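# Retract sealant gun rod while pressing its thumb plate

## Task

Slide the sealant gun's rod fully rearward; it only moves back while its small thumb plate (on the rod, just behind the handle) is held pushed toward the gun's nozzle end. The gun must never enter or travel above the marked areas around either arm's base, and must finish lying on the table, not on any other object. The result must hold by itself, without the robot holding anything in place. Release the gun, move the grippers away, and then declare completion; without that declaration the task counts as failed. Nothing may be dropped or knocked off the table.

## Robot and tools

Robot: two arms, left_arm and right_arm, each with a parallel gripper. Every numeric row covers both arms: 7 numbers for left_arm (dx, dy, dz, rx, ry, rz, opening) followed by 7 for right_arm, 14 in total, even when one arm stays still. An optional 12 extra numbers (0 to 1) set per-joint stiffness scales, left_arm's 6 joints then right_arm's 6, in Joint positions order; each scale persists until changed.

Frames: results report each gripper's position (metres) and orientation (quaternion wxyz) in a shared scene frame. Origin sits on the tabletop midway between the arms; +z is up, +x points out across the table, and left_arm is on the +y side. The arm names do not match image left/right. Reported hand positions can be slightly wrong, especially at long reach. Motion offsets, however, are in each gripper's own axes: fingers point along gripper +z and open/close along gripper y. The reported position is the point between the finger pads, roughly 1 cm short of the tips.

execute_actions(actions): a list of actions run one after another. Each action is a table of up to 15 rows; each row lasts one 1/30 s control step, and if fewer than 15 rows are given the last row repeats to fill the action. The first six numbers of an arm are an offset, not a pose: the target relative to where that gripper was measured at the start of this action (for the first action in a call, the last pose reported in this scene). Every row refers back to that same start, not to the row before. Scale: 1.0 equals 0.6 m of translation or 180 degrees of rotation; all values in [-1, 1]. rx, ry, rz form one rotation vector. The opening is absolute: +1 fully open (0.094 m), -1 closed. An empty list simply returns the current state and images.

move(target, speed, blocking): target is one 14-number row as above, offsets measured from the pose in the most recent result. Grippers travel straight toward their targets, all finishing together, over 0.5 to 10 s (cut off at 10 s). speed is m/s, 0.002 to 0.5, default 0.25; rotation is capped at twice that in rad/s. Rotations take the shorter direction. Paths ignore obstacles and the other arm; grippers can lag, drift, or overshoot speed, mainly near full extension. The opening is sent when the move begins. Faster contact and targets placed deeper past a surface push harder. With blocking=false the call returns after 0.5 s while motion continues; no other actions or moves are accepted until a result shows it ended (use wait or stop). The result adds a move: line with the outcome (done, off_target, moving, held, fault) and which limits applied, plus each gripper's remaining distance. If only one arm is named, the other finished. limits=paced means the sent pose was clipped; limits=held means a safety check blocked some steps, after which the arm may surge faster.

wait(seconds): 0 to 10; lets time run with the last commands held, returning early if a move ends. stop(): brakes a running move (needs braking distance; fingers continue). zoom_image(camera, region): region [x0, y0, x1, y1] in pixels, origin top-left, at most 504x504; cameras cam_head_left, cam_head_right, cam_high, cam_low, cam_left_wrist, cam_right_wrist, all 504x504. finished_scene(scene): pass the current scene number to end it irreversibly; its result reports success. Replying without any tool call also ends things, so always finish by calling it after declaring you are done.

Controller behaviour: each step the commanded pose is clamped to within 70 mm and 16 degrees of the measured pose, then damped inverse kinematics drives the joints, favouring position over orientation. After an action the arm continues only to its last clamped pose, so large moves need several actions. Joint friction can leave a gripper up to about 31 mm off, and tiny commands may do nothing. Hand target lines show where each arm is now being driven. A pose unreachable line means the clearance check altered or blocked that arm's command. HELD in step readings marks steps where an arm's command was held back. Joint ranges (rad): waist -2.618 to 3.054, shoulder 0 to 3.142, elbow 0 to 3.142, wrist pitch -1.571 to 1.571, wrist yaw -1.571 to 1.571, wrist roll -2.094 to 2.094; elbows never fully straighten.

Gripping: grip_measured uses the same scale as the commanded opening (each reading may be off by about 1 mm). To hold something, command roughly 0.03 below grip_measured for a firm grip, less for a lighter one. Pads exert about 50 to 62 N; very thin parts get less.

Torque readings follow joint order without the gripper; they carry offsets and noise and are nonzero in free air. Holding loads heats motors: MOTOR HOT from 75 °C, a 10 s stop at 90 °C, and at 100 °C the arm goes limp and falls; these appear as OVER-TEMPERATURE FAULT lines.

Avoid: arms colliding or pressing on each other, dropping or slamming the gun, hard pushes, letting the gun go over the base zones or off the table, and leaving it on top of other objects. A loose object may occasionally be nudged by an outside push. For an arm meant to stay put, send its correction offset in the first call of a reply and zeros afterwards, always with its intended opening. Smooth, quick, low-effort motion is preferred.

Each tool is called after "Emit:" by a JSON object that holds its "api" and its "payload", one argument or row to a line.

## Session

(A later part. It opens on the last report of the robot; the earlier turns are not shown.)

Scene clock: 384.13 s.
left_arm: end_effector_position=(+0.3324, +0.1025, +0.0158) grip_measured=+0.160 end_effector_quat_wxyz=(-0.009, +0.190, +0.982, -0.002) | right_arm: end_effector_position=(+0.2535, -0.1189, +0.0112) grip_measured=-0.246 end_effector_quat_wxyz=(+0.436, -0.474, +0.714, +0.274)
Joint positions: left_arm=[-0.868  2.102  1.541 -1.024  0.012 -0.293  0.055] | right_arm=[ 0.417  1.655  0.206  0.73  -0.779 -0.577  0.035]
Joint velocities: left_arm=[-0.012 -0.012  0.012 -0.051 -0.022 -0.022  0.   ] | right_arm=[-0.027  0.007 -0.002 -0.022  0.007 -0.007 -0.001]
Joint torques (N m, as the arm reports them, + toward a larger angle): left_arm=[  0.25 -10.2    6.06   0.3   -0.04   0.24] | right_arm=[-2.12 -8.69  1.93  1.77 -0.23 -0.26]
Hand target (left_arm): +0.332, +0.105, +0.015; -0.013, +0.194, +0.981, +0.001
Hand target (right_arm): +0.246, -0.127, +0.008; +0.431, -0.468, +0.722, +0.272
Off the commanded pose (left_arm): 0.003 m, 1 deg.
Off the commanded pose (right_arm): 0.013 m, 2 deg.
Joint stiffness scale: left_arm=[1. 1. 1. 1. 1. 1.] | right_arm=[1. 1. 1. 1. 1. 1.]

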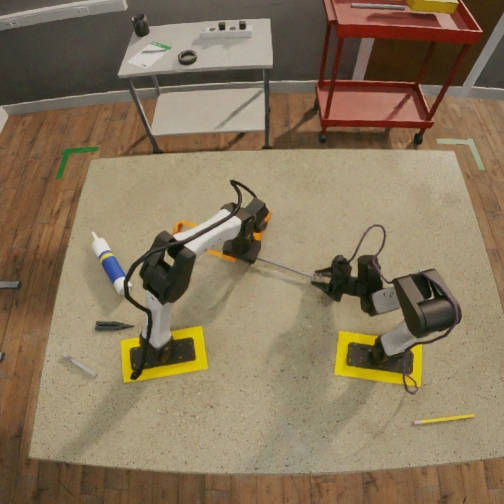

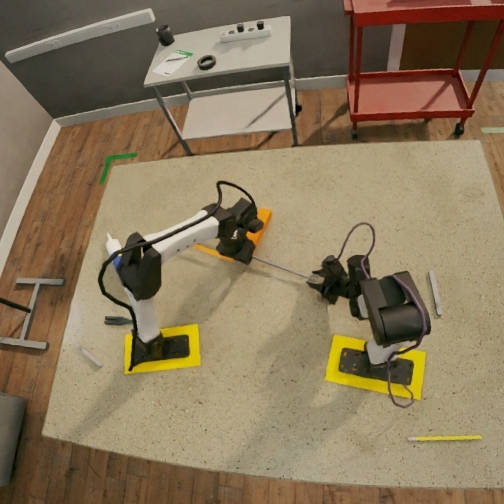

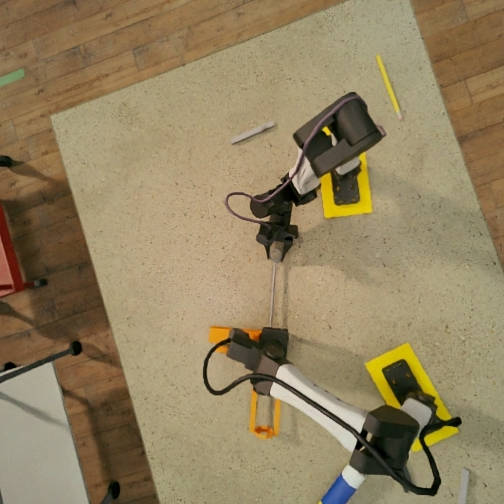

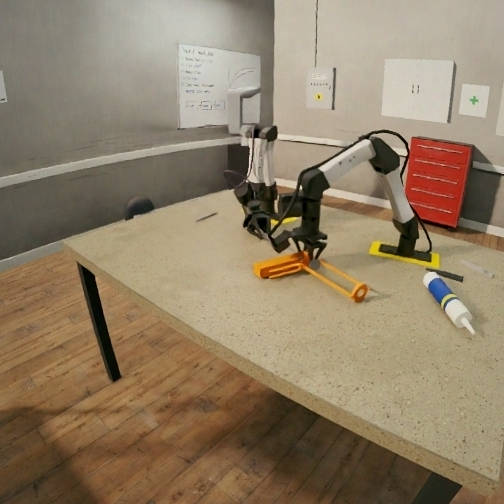

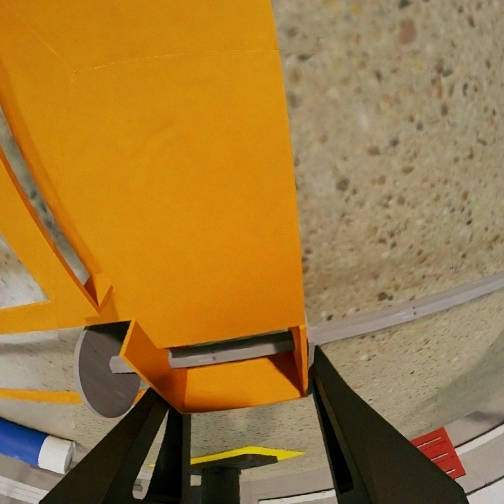

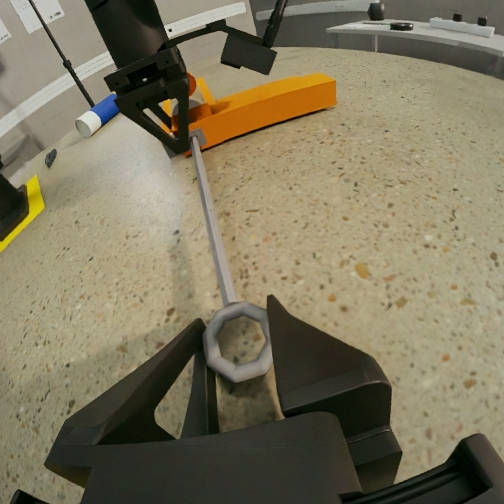

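Emit:
{"api": "move", "payload": {
  "target": [0,0.035,0,0,0,0,0.08, 0,0,0,0,0,0,-0.4],
  "speed": 0.02
}}

Scene clock: 390.93 s.
left_arm: end_effector_position=(+0.3342, +0.1039, +0.0168) grip_measured=+0.160 end_effector_quat_wxyz=(-0.008, +0.191, +0.982, -0.005) | right_arm: end_effector_position=(+0.2533, -0.1185, +0.0116) grip_measured=-0.246 end_effector_quat_wxyz=(+0.437, -0.475, +0.713, +0.275)
Joint positions: left_arm=[-0.861  2.099  1.541 -1.023  0.016 -0.283  0.055] | right_arm=[ 0.418  1.655  0.206  0.731 -0.781 -0.577  0.035]
Joint velocities: left_arm=[-0.007  0.007  0.017 -0.037  0.007 -0.037  0.   ] | right_arm=[-0.002 -0.007  0.002 -0.022  0.022 -0.022 -0.   ]
Joint torques (N m, as the arm reports them, + toward a larger angle): left_arm=[  2.74 -11.69   3.76   0.45  -0.05   0.49] | right_arm=[-0.05 -6.17  4.46  1.95 -0.19 -0.16]
Hand target (left_arm): +0.340, +0.122, +0.015; -0.010, +0.189, +0.982, -0.002
Hand target (right_arm): +0.254, -0.119, +0.011; +0.436, -0.474, +0.714, +0.274
Off the commanded pose (left_arm): 0.019 m, 0 deg.
Off the commanded pose (right_arm): 0.001 m, 0 deg.
Joint stiffness scale: left_arm=[1. 1. 1. 1. 1. 1.] | right_arm=[1. 1. 1. 1. 1. 1.]
move: off_target (left_arm)

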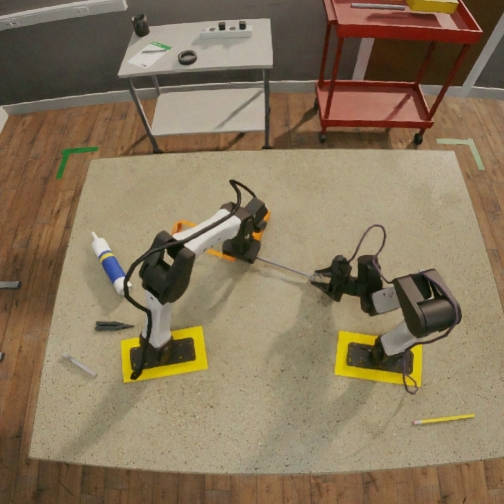

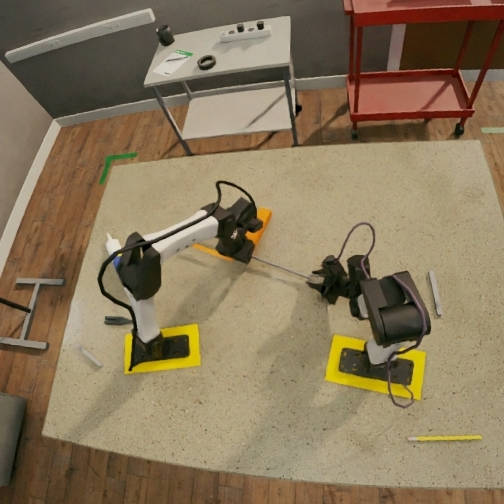

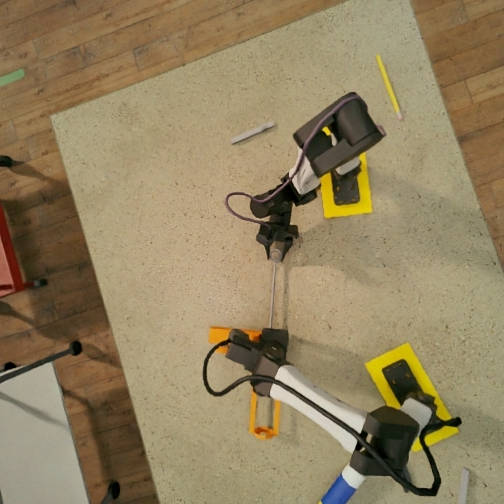

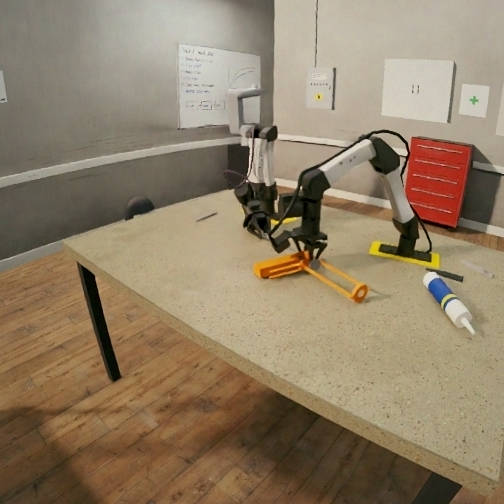

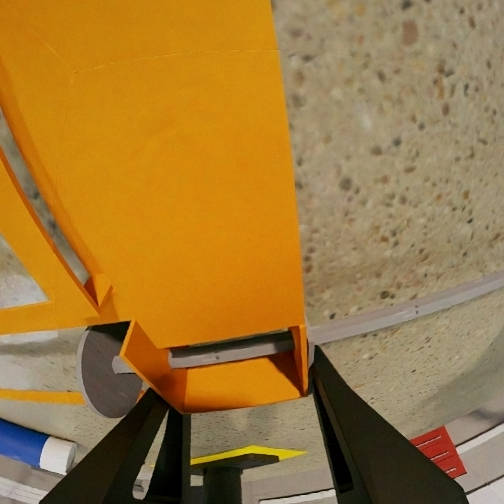

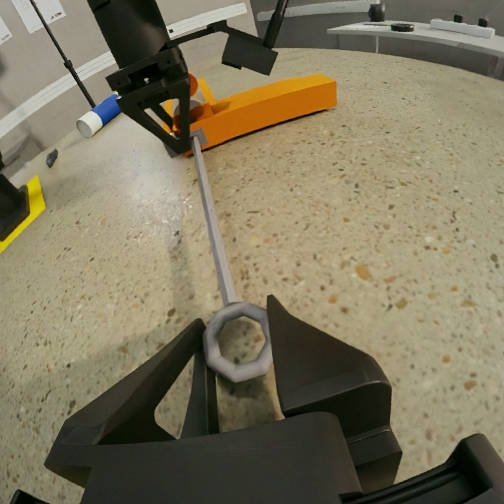

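Emit:
{"api": "zoom_image", "payload": {
  "camera": "cam_low",
  "region": [250, 220, 380, 310]
}}

Emit:
{"api": "zoom_image", "payload": {
  "camera": "cam_right_wrist",
  "region": [100, 40, 280, 180]
}}

Region (250, 220, 380, 310) of cam_low's 504x504 image, scaled by 3.877, with more detail than that image has; it fills the top 349 rows of this view, and the rest is white.

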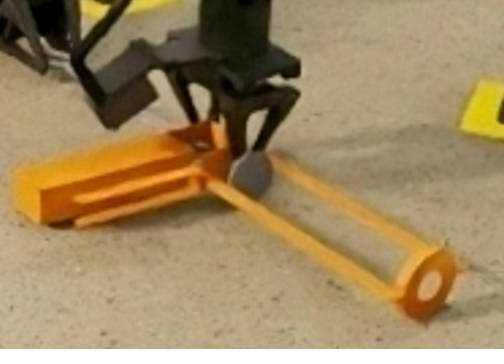

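Region (100, 40, 280, 180) of cam_right_wrist's 504x504 image, scaled by 2.800, with more detail than that image has.

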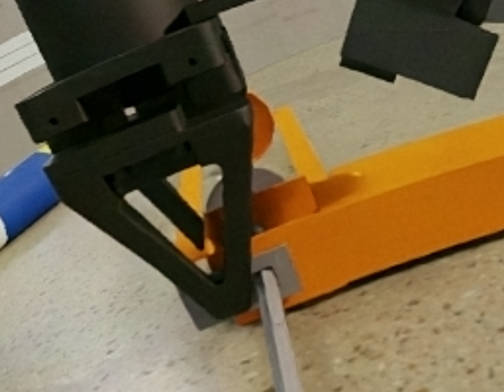

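Emit:
{"api": "move", "payload": {
  "target": [0,-0.004,0,0,0,0,0.24, 0,0,0,0,0,0,-0.4],
  "speed": 0.02
}}

Emit:
{"api": "move", "payload": {
  "target": [0,0,-0.075,0,0,0,0.24, 0,0,0,0,0,0,-0.4],
  "speed": 0.05
}}

Emit:
{"api": "move", "payload": {
  "target": [0,0,0,0,0,0,1.0, 0,0,0,0,0,0,-0.4],
  "speed": 0.05
}}

Scene clock: 411.70 s.
left_arm: end_effector_position=(+0.3332, +0.1024, +0.0168) grip_measured=+0.239 end_effector_quat_wxyz=(-0.010, +0.191, +0.982, -0.008) | right_arm: end_effector_position=(+0.2528, -0.1184, +0.0113) grip_measured=-0.246 end_effector_quat_wxyz=(+0.435, -0.473, +0.714, +0.277)
Joint positions: left_arm=[-0.862  2.099  1.541 -1.022  0.023 -0.285  0.058] | right_arm=[ 0.418  1.655  0.206  0.729 -0.783 -0.574  0.035]
Joint velocities: left_arm=[-0.007  0.012 -0.007 -0.037  0.007  0.022  0.001] | right_arm=[ 0.002  0.007  0.012 -0.007  0.022  0.037 -0.001]
Joint torques (N m, as the arm reports them, + toward a larger angle): left_arm=[ -0.27 -10.23   6.37   0.36  -0.08   0.08] | right_arm=[ 0.   -6.17  4.43  1.99 -0.21 -0.2 ]
Hand target (left_arm): +0.333, +0.102, +0.017; -0.008, +0.191, +0.982, -0.005
Hand target (right_arm): +0.253, -0.118, +0.012; +0.437, -0.475, +0.713, +0.275
Off the commanded pose (left_arm): 0.001 m, 0 deg.
Off the commanded pose (right_arm): 0.001 m, 0 deg.
Joint stiffness scale: left_arm=[1. 1. 1. 1. 1. 1.] | right_arm=[1. 1. 1. 1. 1. 1.]
move: done

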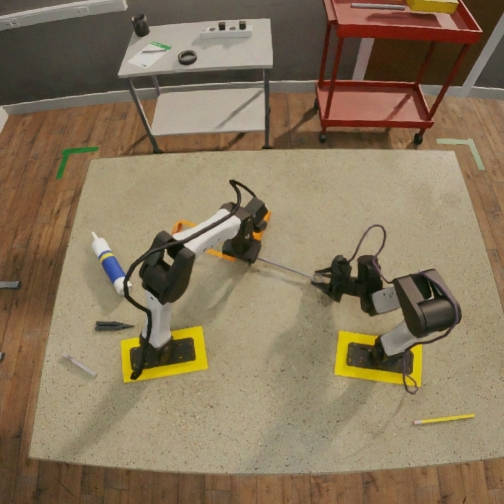

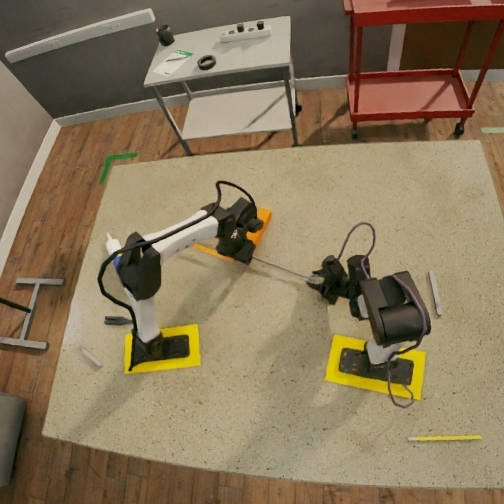

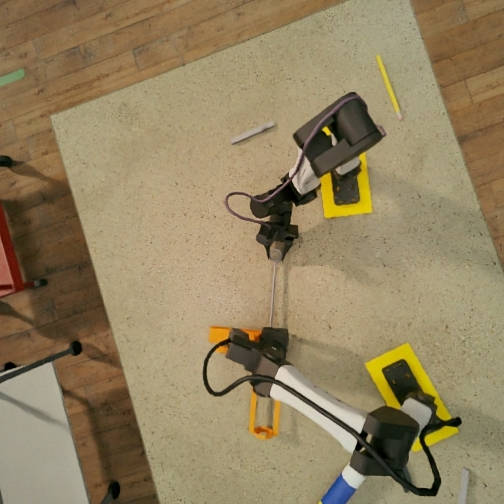

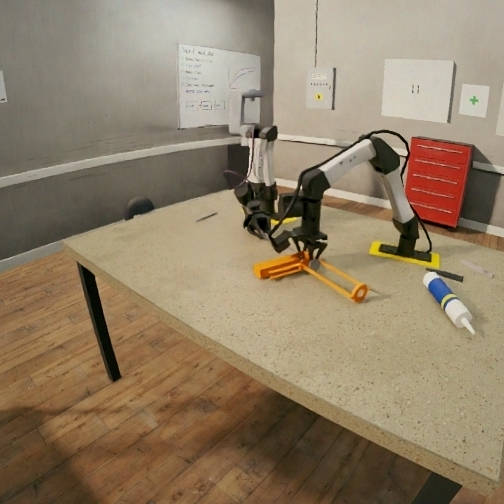

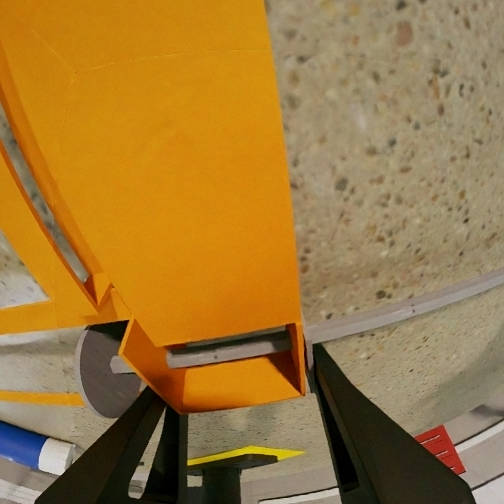

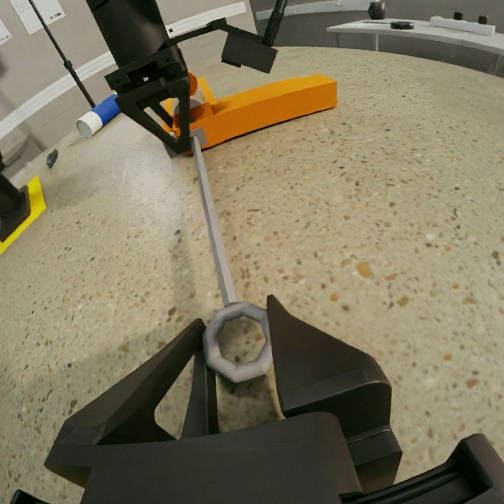

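Scene clock: 413.20 s.
left_arm: end_effector_position=(+0.3305, +0.1036, +0.0513) grip_measured=+0.239 end_effector_quat_wxyz=(-0.020, +0.191, +0.981, -0.005) | right_arm: end_effector_position=(+0.2516, -0.1179, +0.0113) grip_measured=-0.246 end_effector_quat_wxyz=(+0.432, -0.470, +0.716, +0.282)
Joint positions: left_arm=[-0.862  2.074  1.643 -1.171  0.028 -0.285  0.058] | right_arm=[ 0.418  1.655  0.206  0.725 -0.789 -0.563  0.035]
Joint velocities: left_arm=[-0.012  0.007  0.002 -0.066 -0.051  0.037 -0.001] | right_arm=[ 0.007  0.007  0.002 -0.022 -0.051 -0.037 -0.001]
Joint torques (N m, as the arm reports them, + toward a larger angle): left_arm=[  0.28 -11.38   7.8    0.18  -0.05   0.16] | right_arm=[ 0.04 -6.18  4.43  2.   -0.16 -0.28]
Hand target (left_arm): +0.335, +0.103, +0.062; -0.010, +0.191, +0.982, -0.008
Hand target (right_arm): +0.253, -0.118, +0.011; +0.435, -0.474, +0.714, +0.277
Off the commanded pose (left_arm): 0.011 m, 1 deg.
Off the commanded pose (right_arm): 0.001 m, 1 deg.
Joint stiffness scale: left_arm=[1. 1. 1. 1. 1. 1.] | right_arm=[1. 1. 1. 1. 1. 1.]
move: off_target (left_arm)

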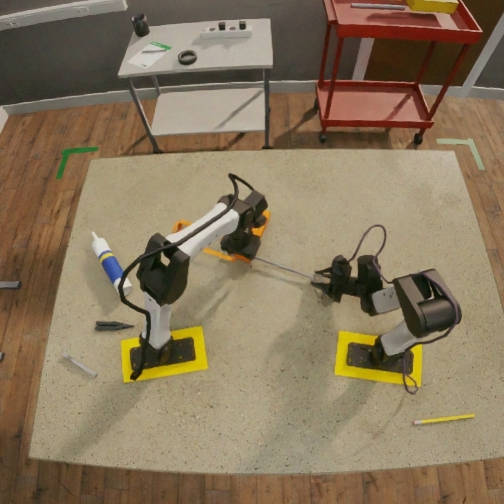

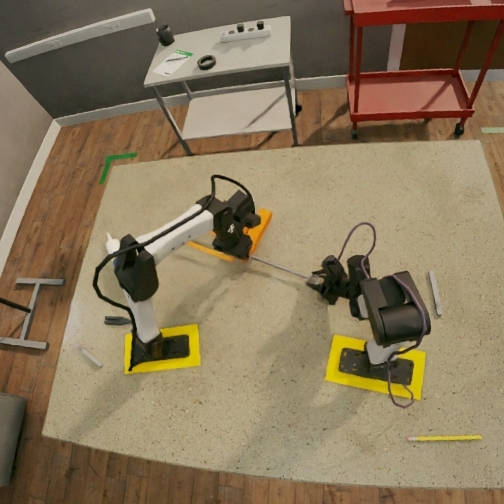

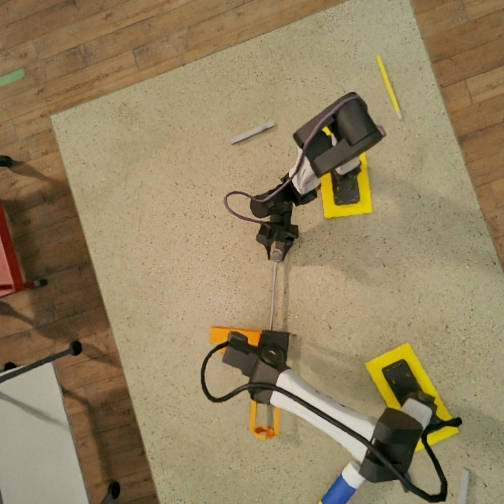

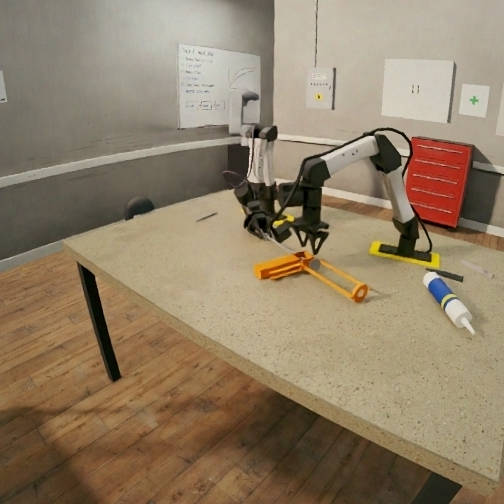

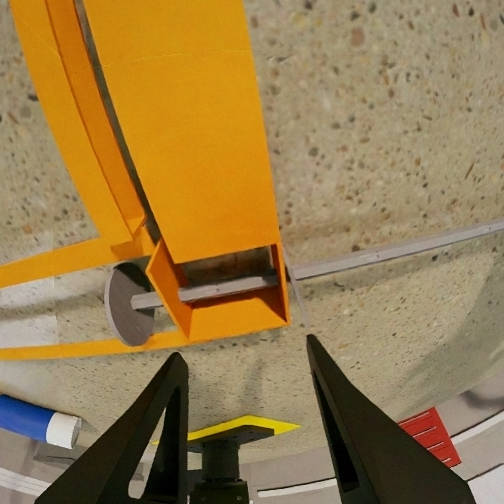

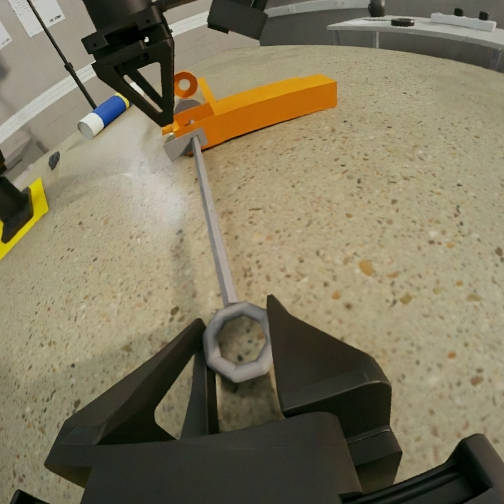

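Scene clock: 413.70 s.
left_arm: end_effector_position=(+0.3304, +0.1037, +0.0513) grip_measured=+0.999 end_effector_quat_wxyz=(-0.020, +0.191, +0.981, -0.005) | right_arm: end_effector_position=(+0.2516, -0.1179, +0.0112) grip_measured=-0.246 end_effector_quat_wxyz=(+0.432, -0.470, +0.716, +0.283)
Joint positions: left_arm=[-0.862  2.074  1.643 -1.171  0.028 -0.285  0.094] | right_arm=[ 0.418  1.655  0.206  0.724 -0.789 -0.563  0.035]
Joint velocities: left_arm=[-0.002  0.012 -0.002 -0.007 -0.022 -0.007  0.   ] | right_arm=[-0.017 -0.012  0.002 -0.007 -0.051 -0.095 -0.   ]
Joint torques (N m, as the arm reports them, + toward a larger angle): left_arm=[  0.02 -10.3    6.18   0.33  -0.01   0.12] | right_arm=[ 0.02 -6.17  4.42  1.97 -0.21 -0.16]
Hand target (left_arm): +0.330, +0.104, +0.051; -0.020, +0.191, +0.981, -0.005
Hand target (right_arm): +0.252, -0.118, +0.011; +0.432, -0.470, +0.716, +0.282
Off the commanded pose (left_arm): 0.000 m, 0 deg.
Off the commanded pose (right_arm): 0.000 m, 0 deg.
Joint stiffness scale: left_arm=[1. 1. 1. 1. 1. 1.] | right_arm=[1. 1. 1. 1. 1. 1.]
move: done

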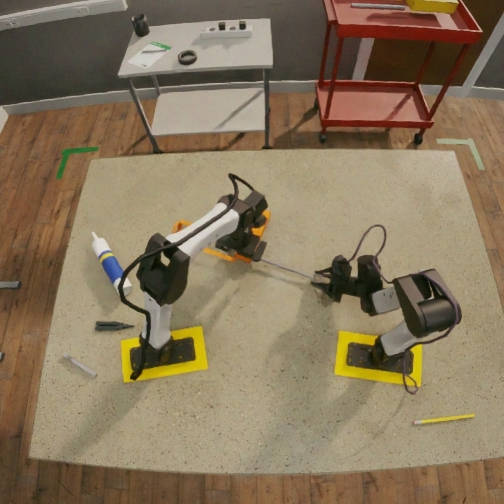

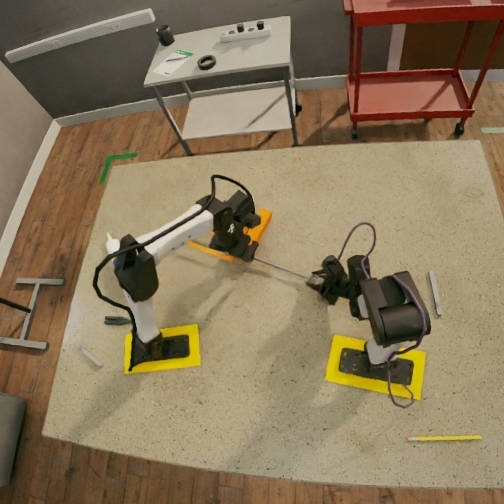

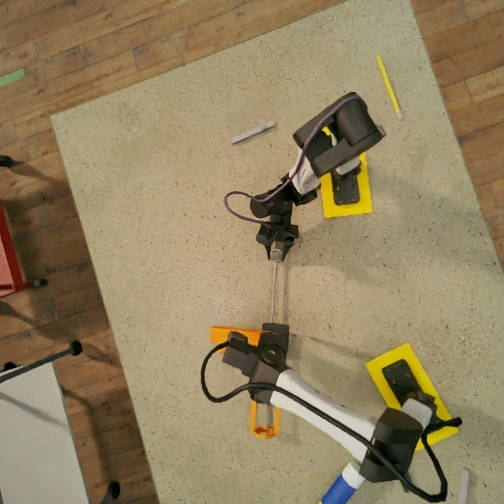

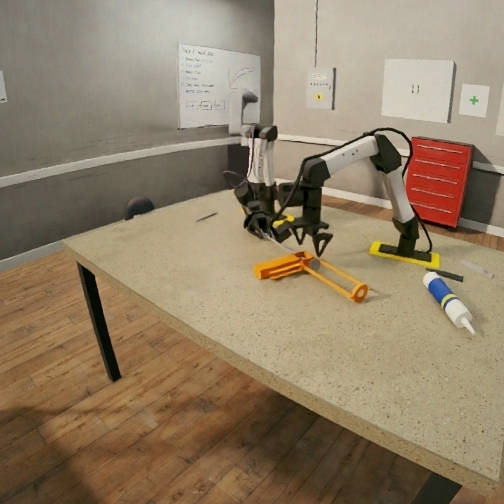

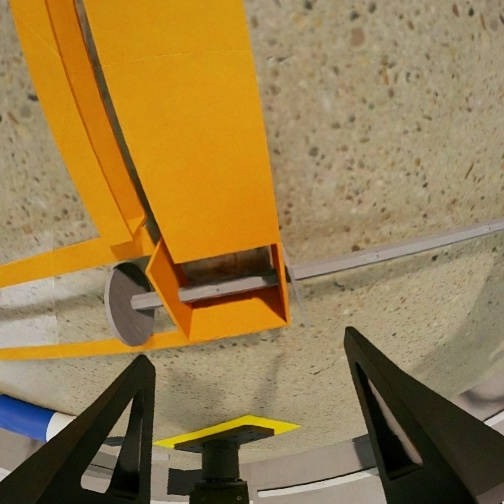

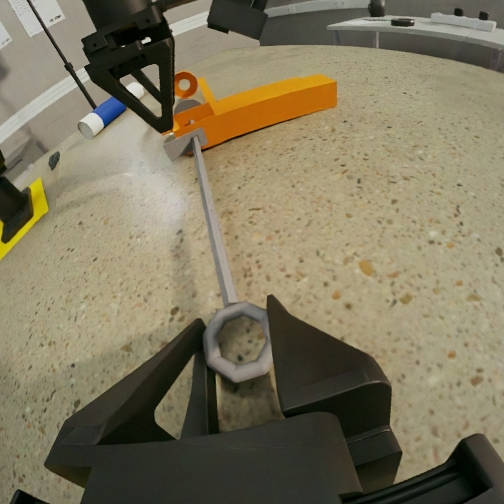

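Emit:
{"api": "move", "payload": {
  "target": [-0.004,0.03,0,0,0,0,1.0, 0,0,0,0,0,0,-0.4],
  "speed": 0.03
}}

Scene clock: 429.07 s.
left_arm: end_effector_position=(+0.3389, +0.1146, +0.0513) grip_measured=+0.999 end_effector_quat_wxyz=(-0.020, +0.192, +0.981, -0.006) | right_arm: end_effector_position=(+0.2516, -0.1179, +0.0112) grip_measured=-0.246 end_effector_quat_wxyz=(+0.432, -0.470, +0.716, +0.283)
Joint positions: left_arm=[-0.826  2.074  1.643 -1.171  0.028 -0.246  0.094] | right_arm=[ 0.418  1.655  0.206  0.724 -0.789 -0.563  0.035]
Joint velocities: left_arm=[-0.012 -0.002 -0.017 -0.007 -0.007 -0.051 -0.   ] | right_arm=[-0.002 -0.007 -0.012 -0.066 -0.051 -0.022 -0.001]
Joint torques (N m, as the arm reports them, + toward a larger angle): left_arm=[  0.6  -10.95   5.16   0.37  -0.04   0.15] | right_arm=[-0.01 -6.16  4.44  1.96 -0.22 -0.17]
Hand target (left_arm): +0.339, +0.119, +0.051; -0.021, +0.190, +0.981, -0.005
Hand target (right_arm): +0.252, -0.118, +0.011; +0.432, -0.470, +0.716, +0.283
Off the commanded pose (left_arm): 0.005 m, 0 deg.
Off the commanded pose (right_arm): 0.000 m, 0 deg.
Joint stiffness scale: left_arm=[1. 1. 1. 1. 1. 1.] | right_arm=[1. 1. 1. 1. 1. 1.]
move: done

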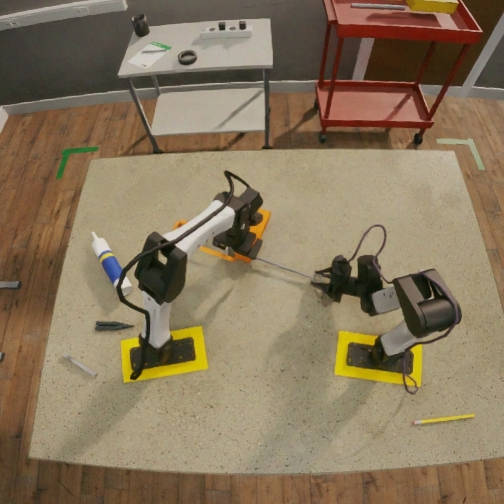

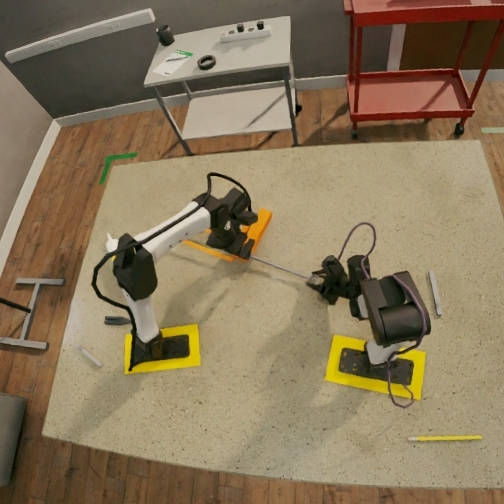

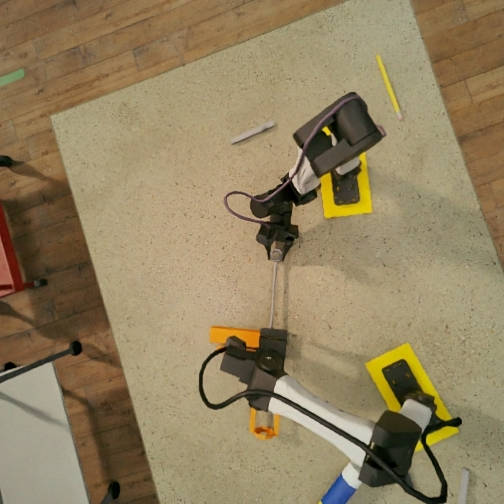

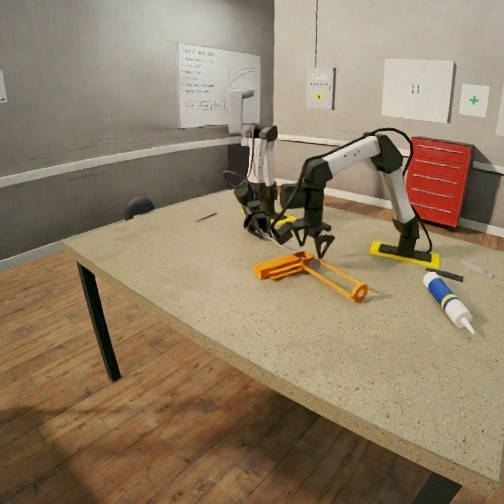

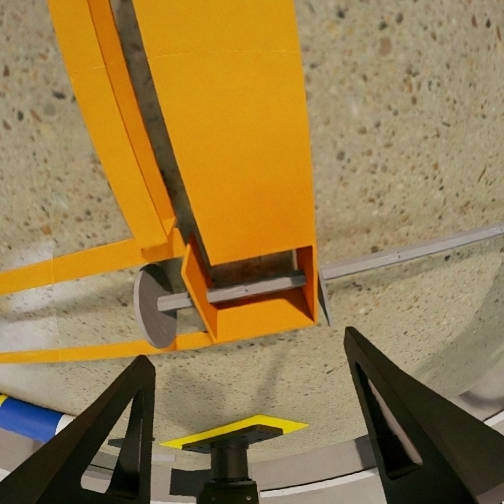

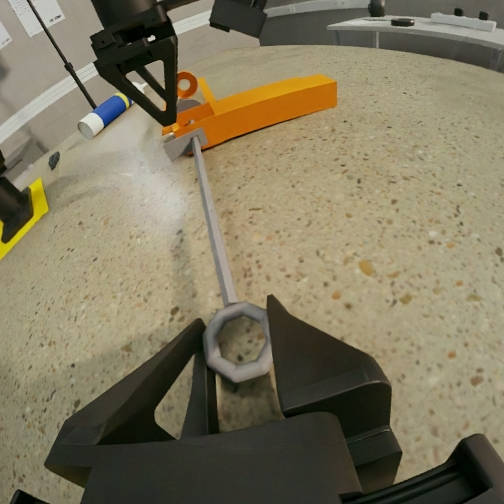

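Emit:
{"api": "move", "payload": {
  "target": [0,-0.008,0.045,0,0,0,1.0, 0,0,0,0,0,0,-0.4],
  "speed": 0.03
}}

Scene clock: 439.03 s.
left_arm: end_effector_position=(+0.3405, +0.1135, +0.0310) grip_measured=+0.999 end_effector_quat_wxyz=(-0.017, +0.188, +0.982, -0.007) | right_arm: end_effector_position=(+0.2516, -0.1179, +0.0112) grip_measured=-0.246 end_effector_quat_wxyz=(+0.432, -0.470, +0.716, +0.283)
Joint positions: left_arm=[-0.826  2.092  1.589 -1.091  0.028 -0.255  0.094] | right_arm=[ 0.418  1.655  0.206  0.724 -0.789 -0.563  0.035]
Joint velocities: left_arm=[ 0.007 -0.002 -0.002  0.022 -0.007  0.051 -0.001] | right_arm=[-0.007  0.017  0.002 -0.007 -0.022 -0.022  0.   ]
Joint torques (N m, as the arm reports them, + toward a larger angle): left_arm=[-0.86 -9.86  4.81  0.49  0.    0.04] | right_arm=[ 0.02 -6.15  4.41  1.96 -0.22 -0.16]
Hand target (left_arm): +0.336, +0.110, +0.025; -0.020, +0.192, +0.981, -0.006
Hand target (right_arm): +0.252, -0.118, +0.011; +0.432, -0.470, +0.716, +0.283
Off the commanded pose (left_arm): 0.009 m, 1 deg.
Off the commanded pose (right_arm): 0.000 m, 0 deg.
Joint stiffness scale: left_arm=[1. 1. 1. 1. 1. 1.] | right_arm=[1. 1. 1. 1. 1. 1.]
move: done

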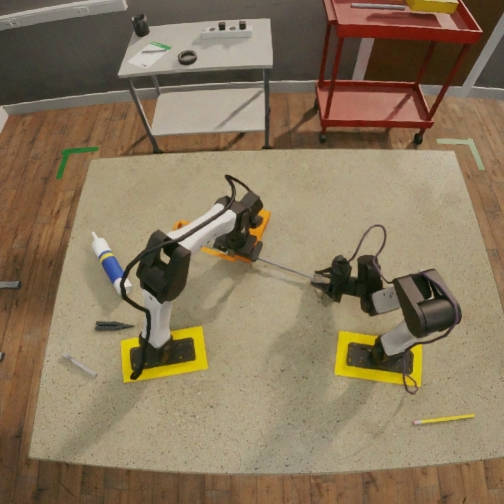

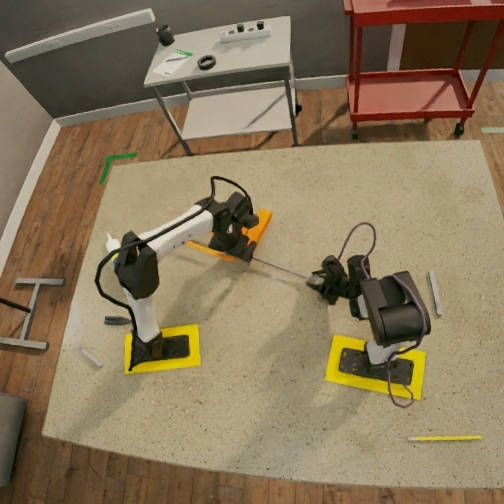

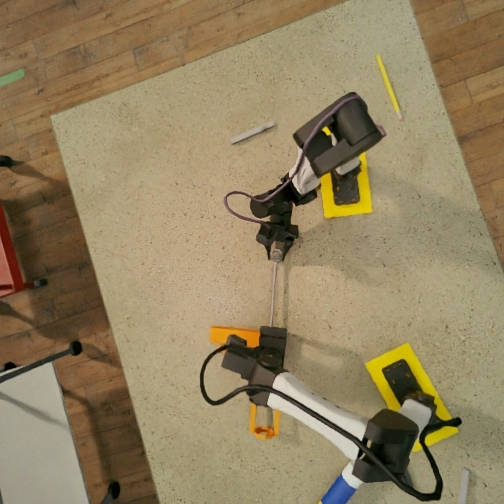

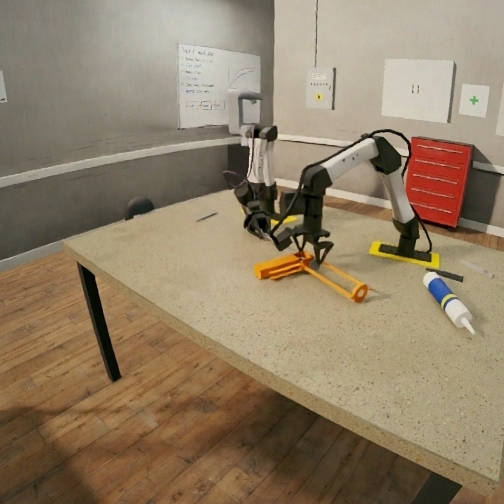

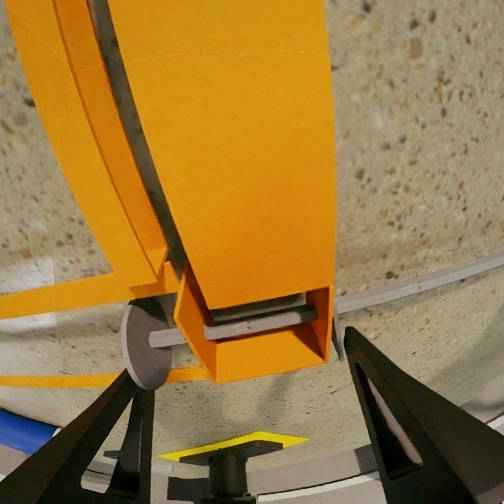

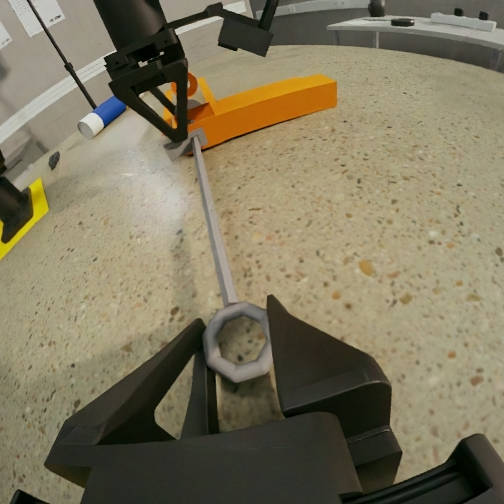

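Emit:
{"api": "move", "payload": {
  "target": [0.008,-0.004,0.037,0,0,0,1.0, 0,0,0,0,0,0,-0.4],
  "speed": 0.03
}}

Scene clock: 444.20 s.
left_arm: end_effector_position=(+0.3383, +0.1141, +0.0167) grip_measured=+0.999 end_effector_quat_wxyz=(-0.014, +0.185, +0.983, -0.011) | right_arm: end_effector_position=(+0.2516, -0.1179, +0.0112) grip_measured=-0.246 end_effector_quat_wxyz=(+0.432, -0.470, +0.716, +0.283)
Joint positions: left_arm=[-0.826  2.092  1.529 -1.023  0.032 -0.26   0.094] | right_arm=[ 0.418  1.655  0.206  0.724 -0.789 -0.563  0.035]
Joint velocities: left_arm=[-0.002 -0.012 -0.002 -0.022 -0.037  0.037  0.001] | right_arm=[-0.002 -0.012  0.007  0.007 -0.022 -0.037  0.   ]
Joint torques (N m, as the arm reports them, + toward a larger angle): left_arm=[-0.66 -9.73  4.57  0.53 -0.04  0.07] | right_arm=[ 0.01 -6.15  4.42  1.96 -0.21 -0.17]
Hand target (left_arm): +0.334, +0.113, +0.009; -0.017, +0.188, +0.982, -0.007
Hand target (right_arm): +0.252, -0.118, +0.011; +0.432, -0.470, +0.716, +0.282
Off the commanded pose (left_arm): 0.009 m, 1 deg.
Off the commanded pose (right_arm): 0.000 m, 0 deg.
Joint stiffness scale: left_arm=[1. 1. 1. 1. 1. 1.] | right_arm=[1. 1. 1. 1. 1. 1.]
move: done

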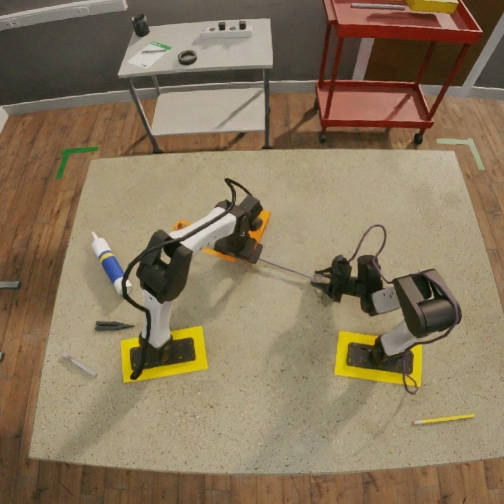

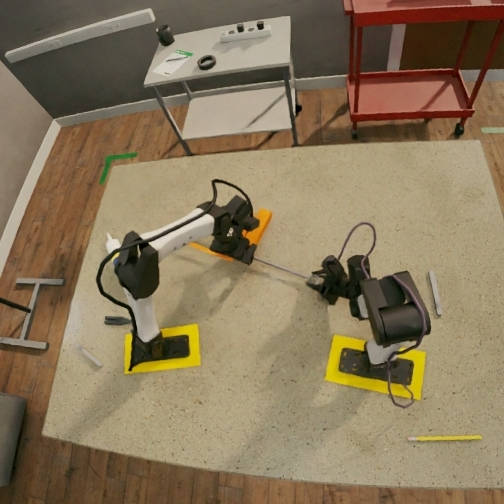

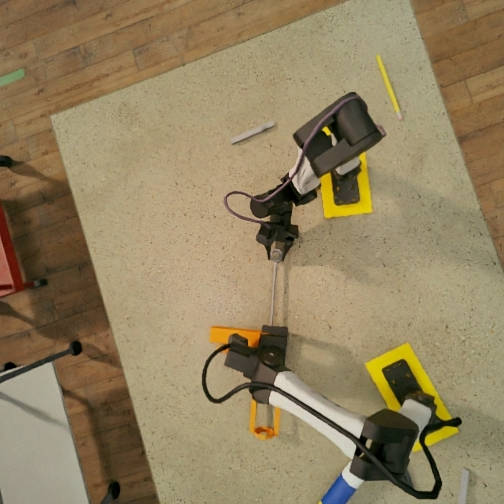

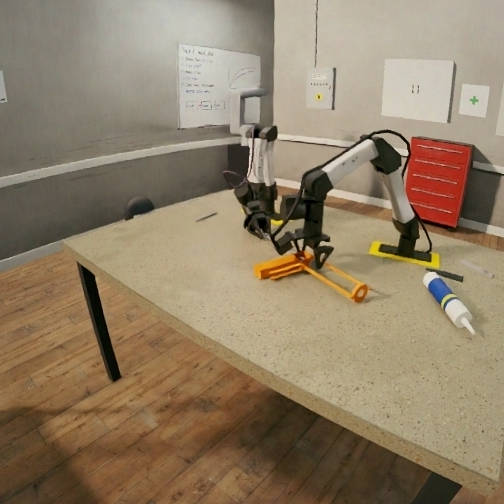

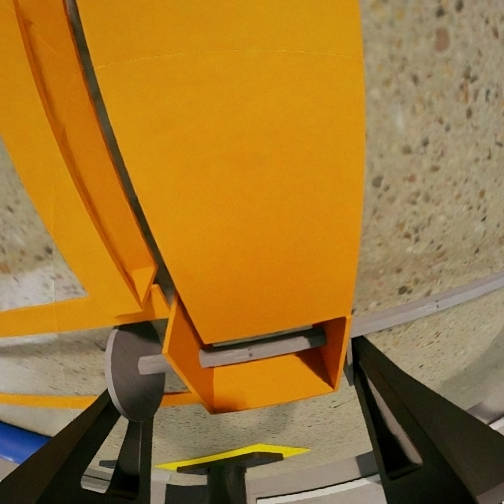

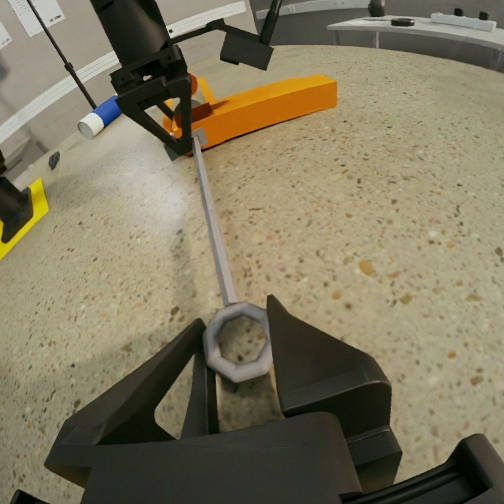

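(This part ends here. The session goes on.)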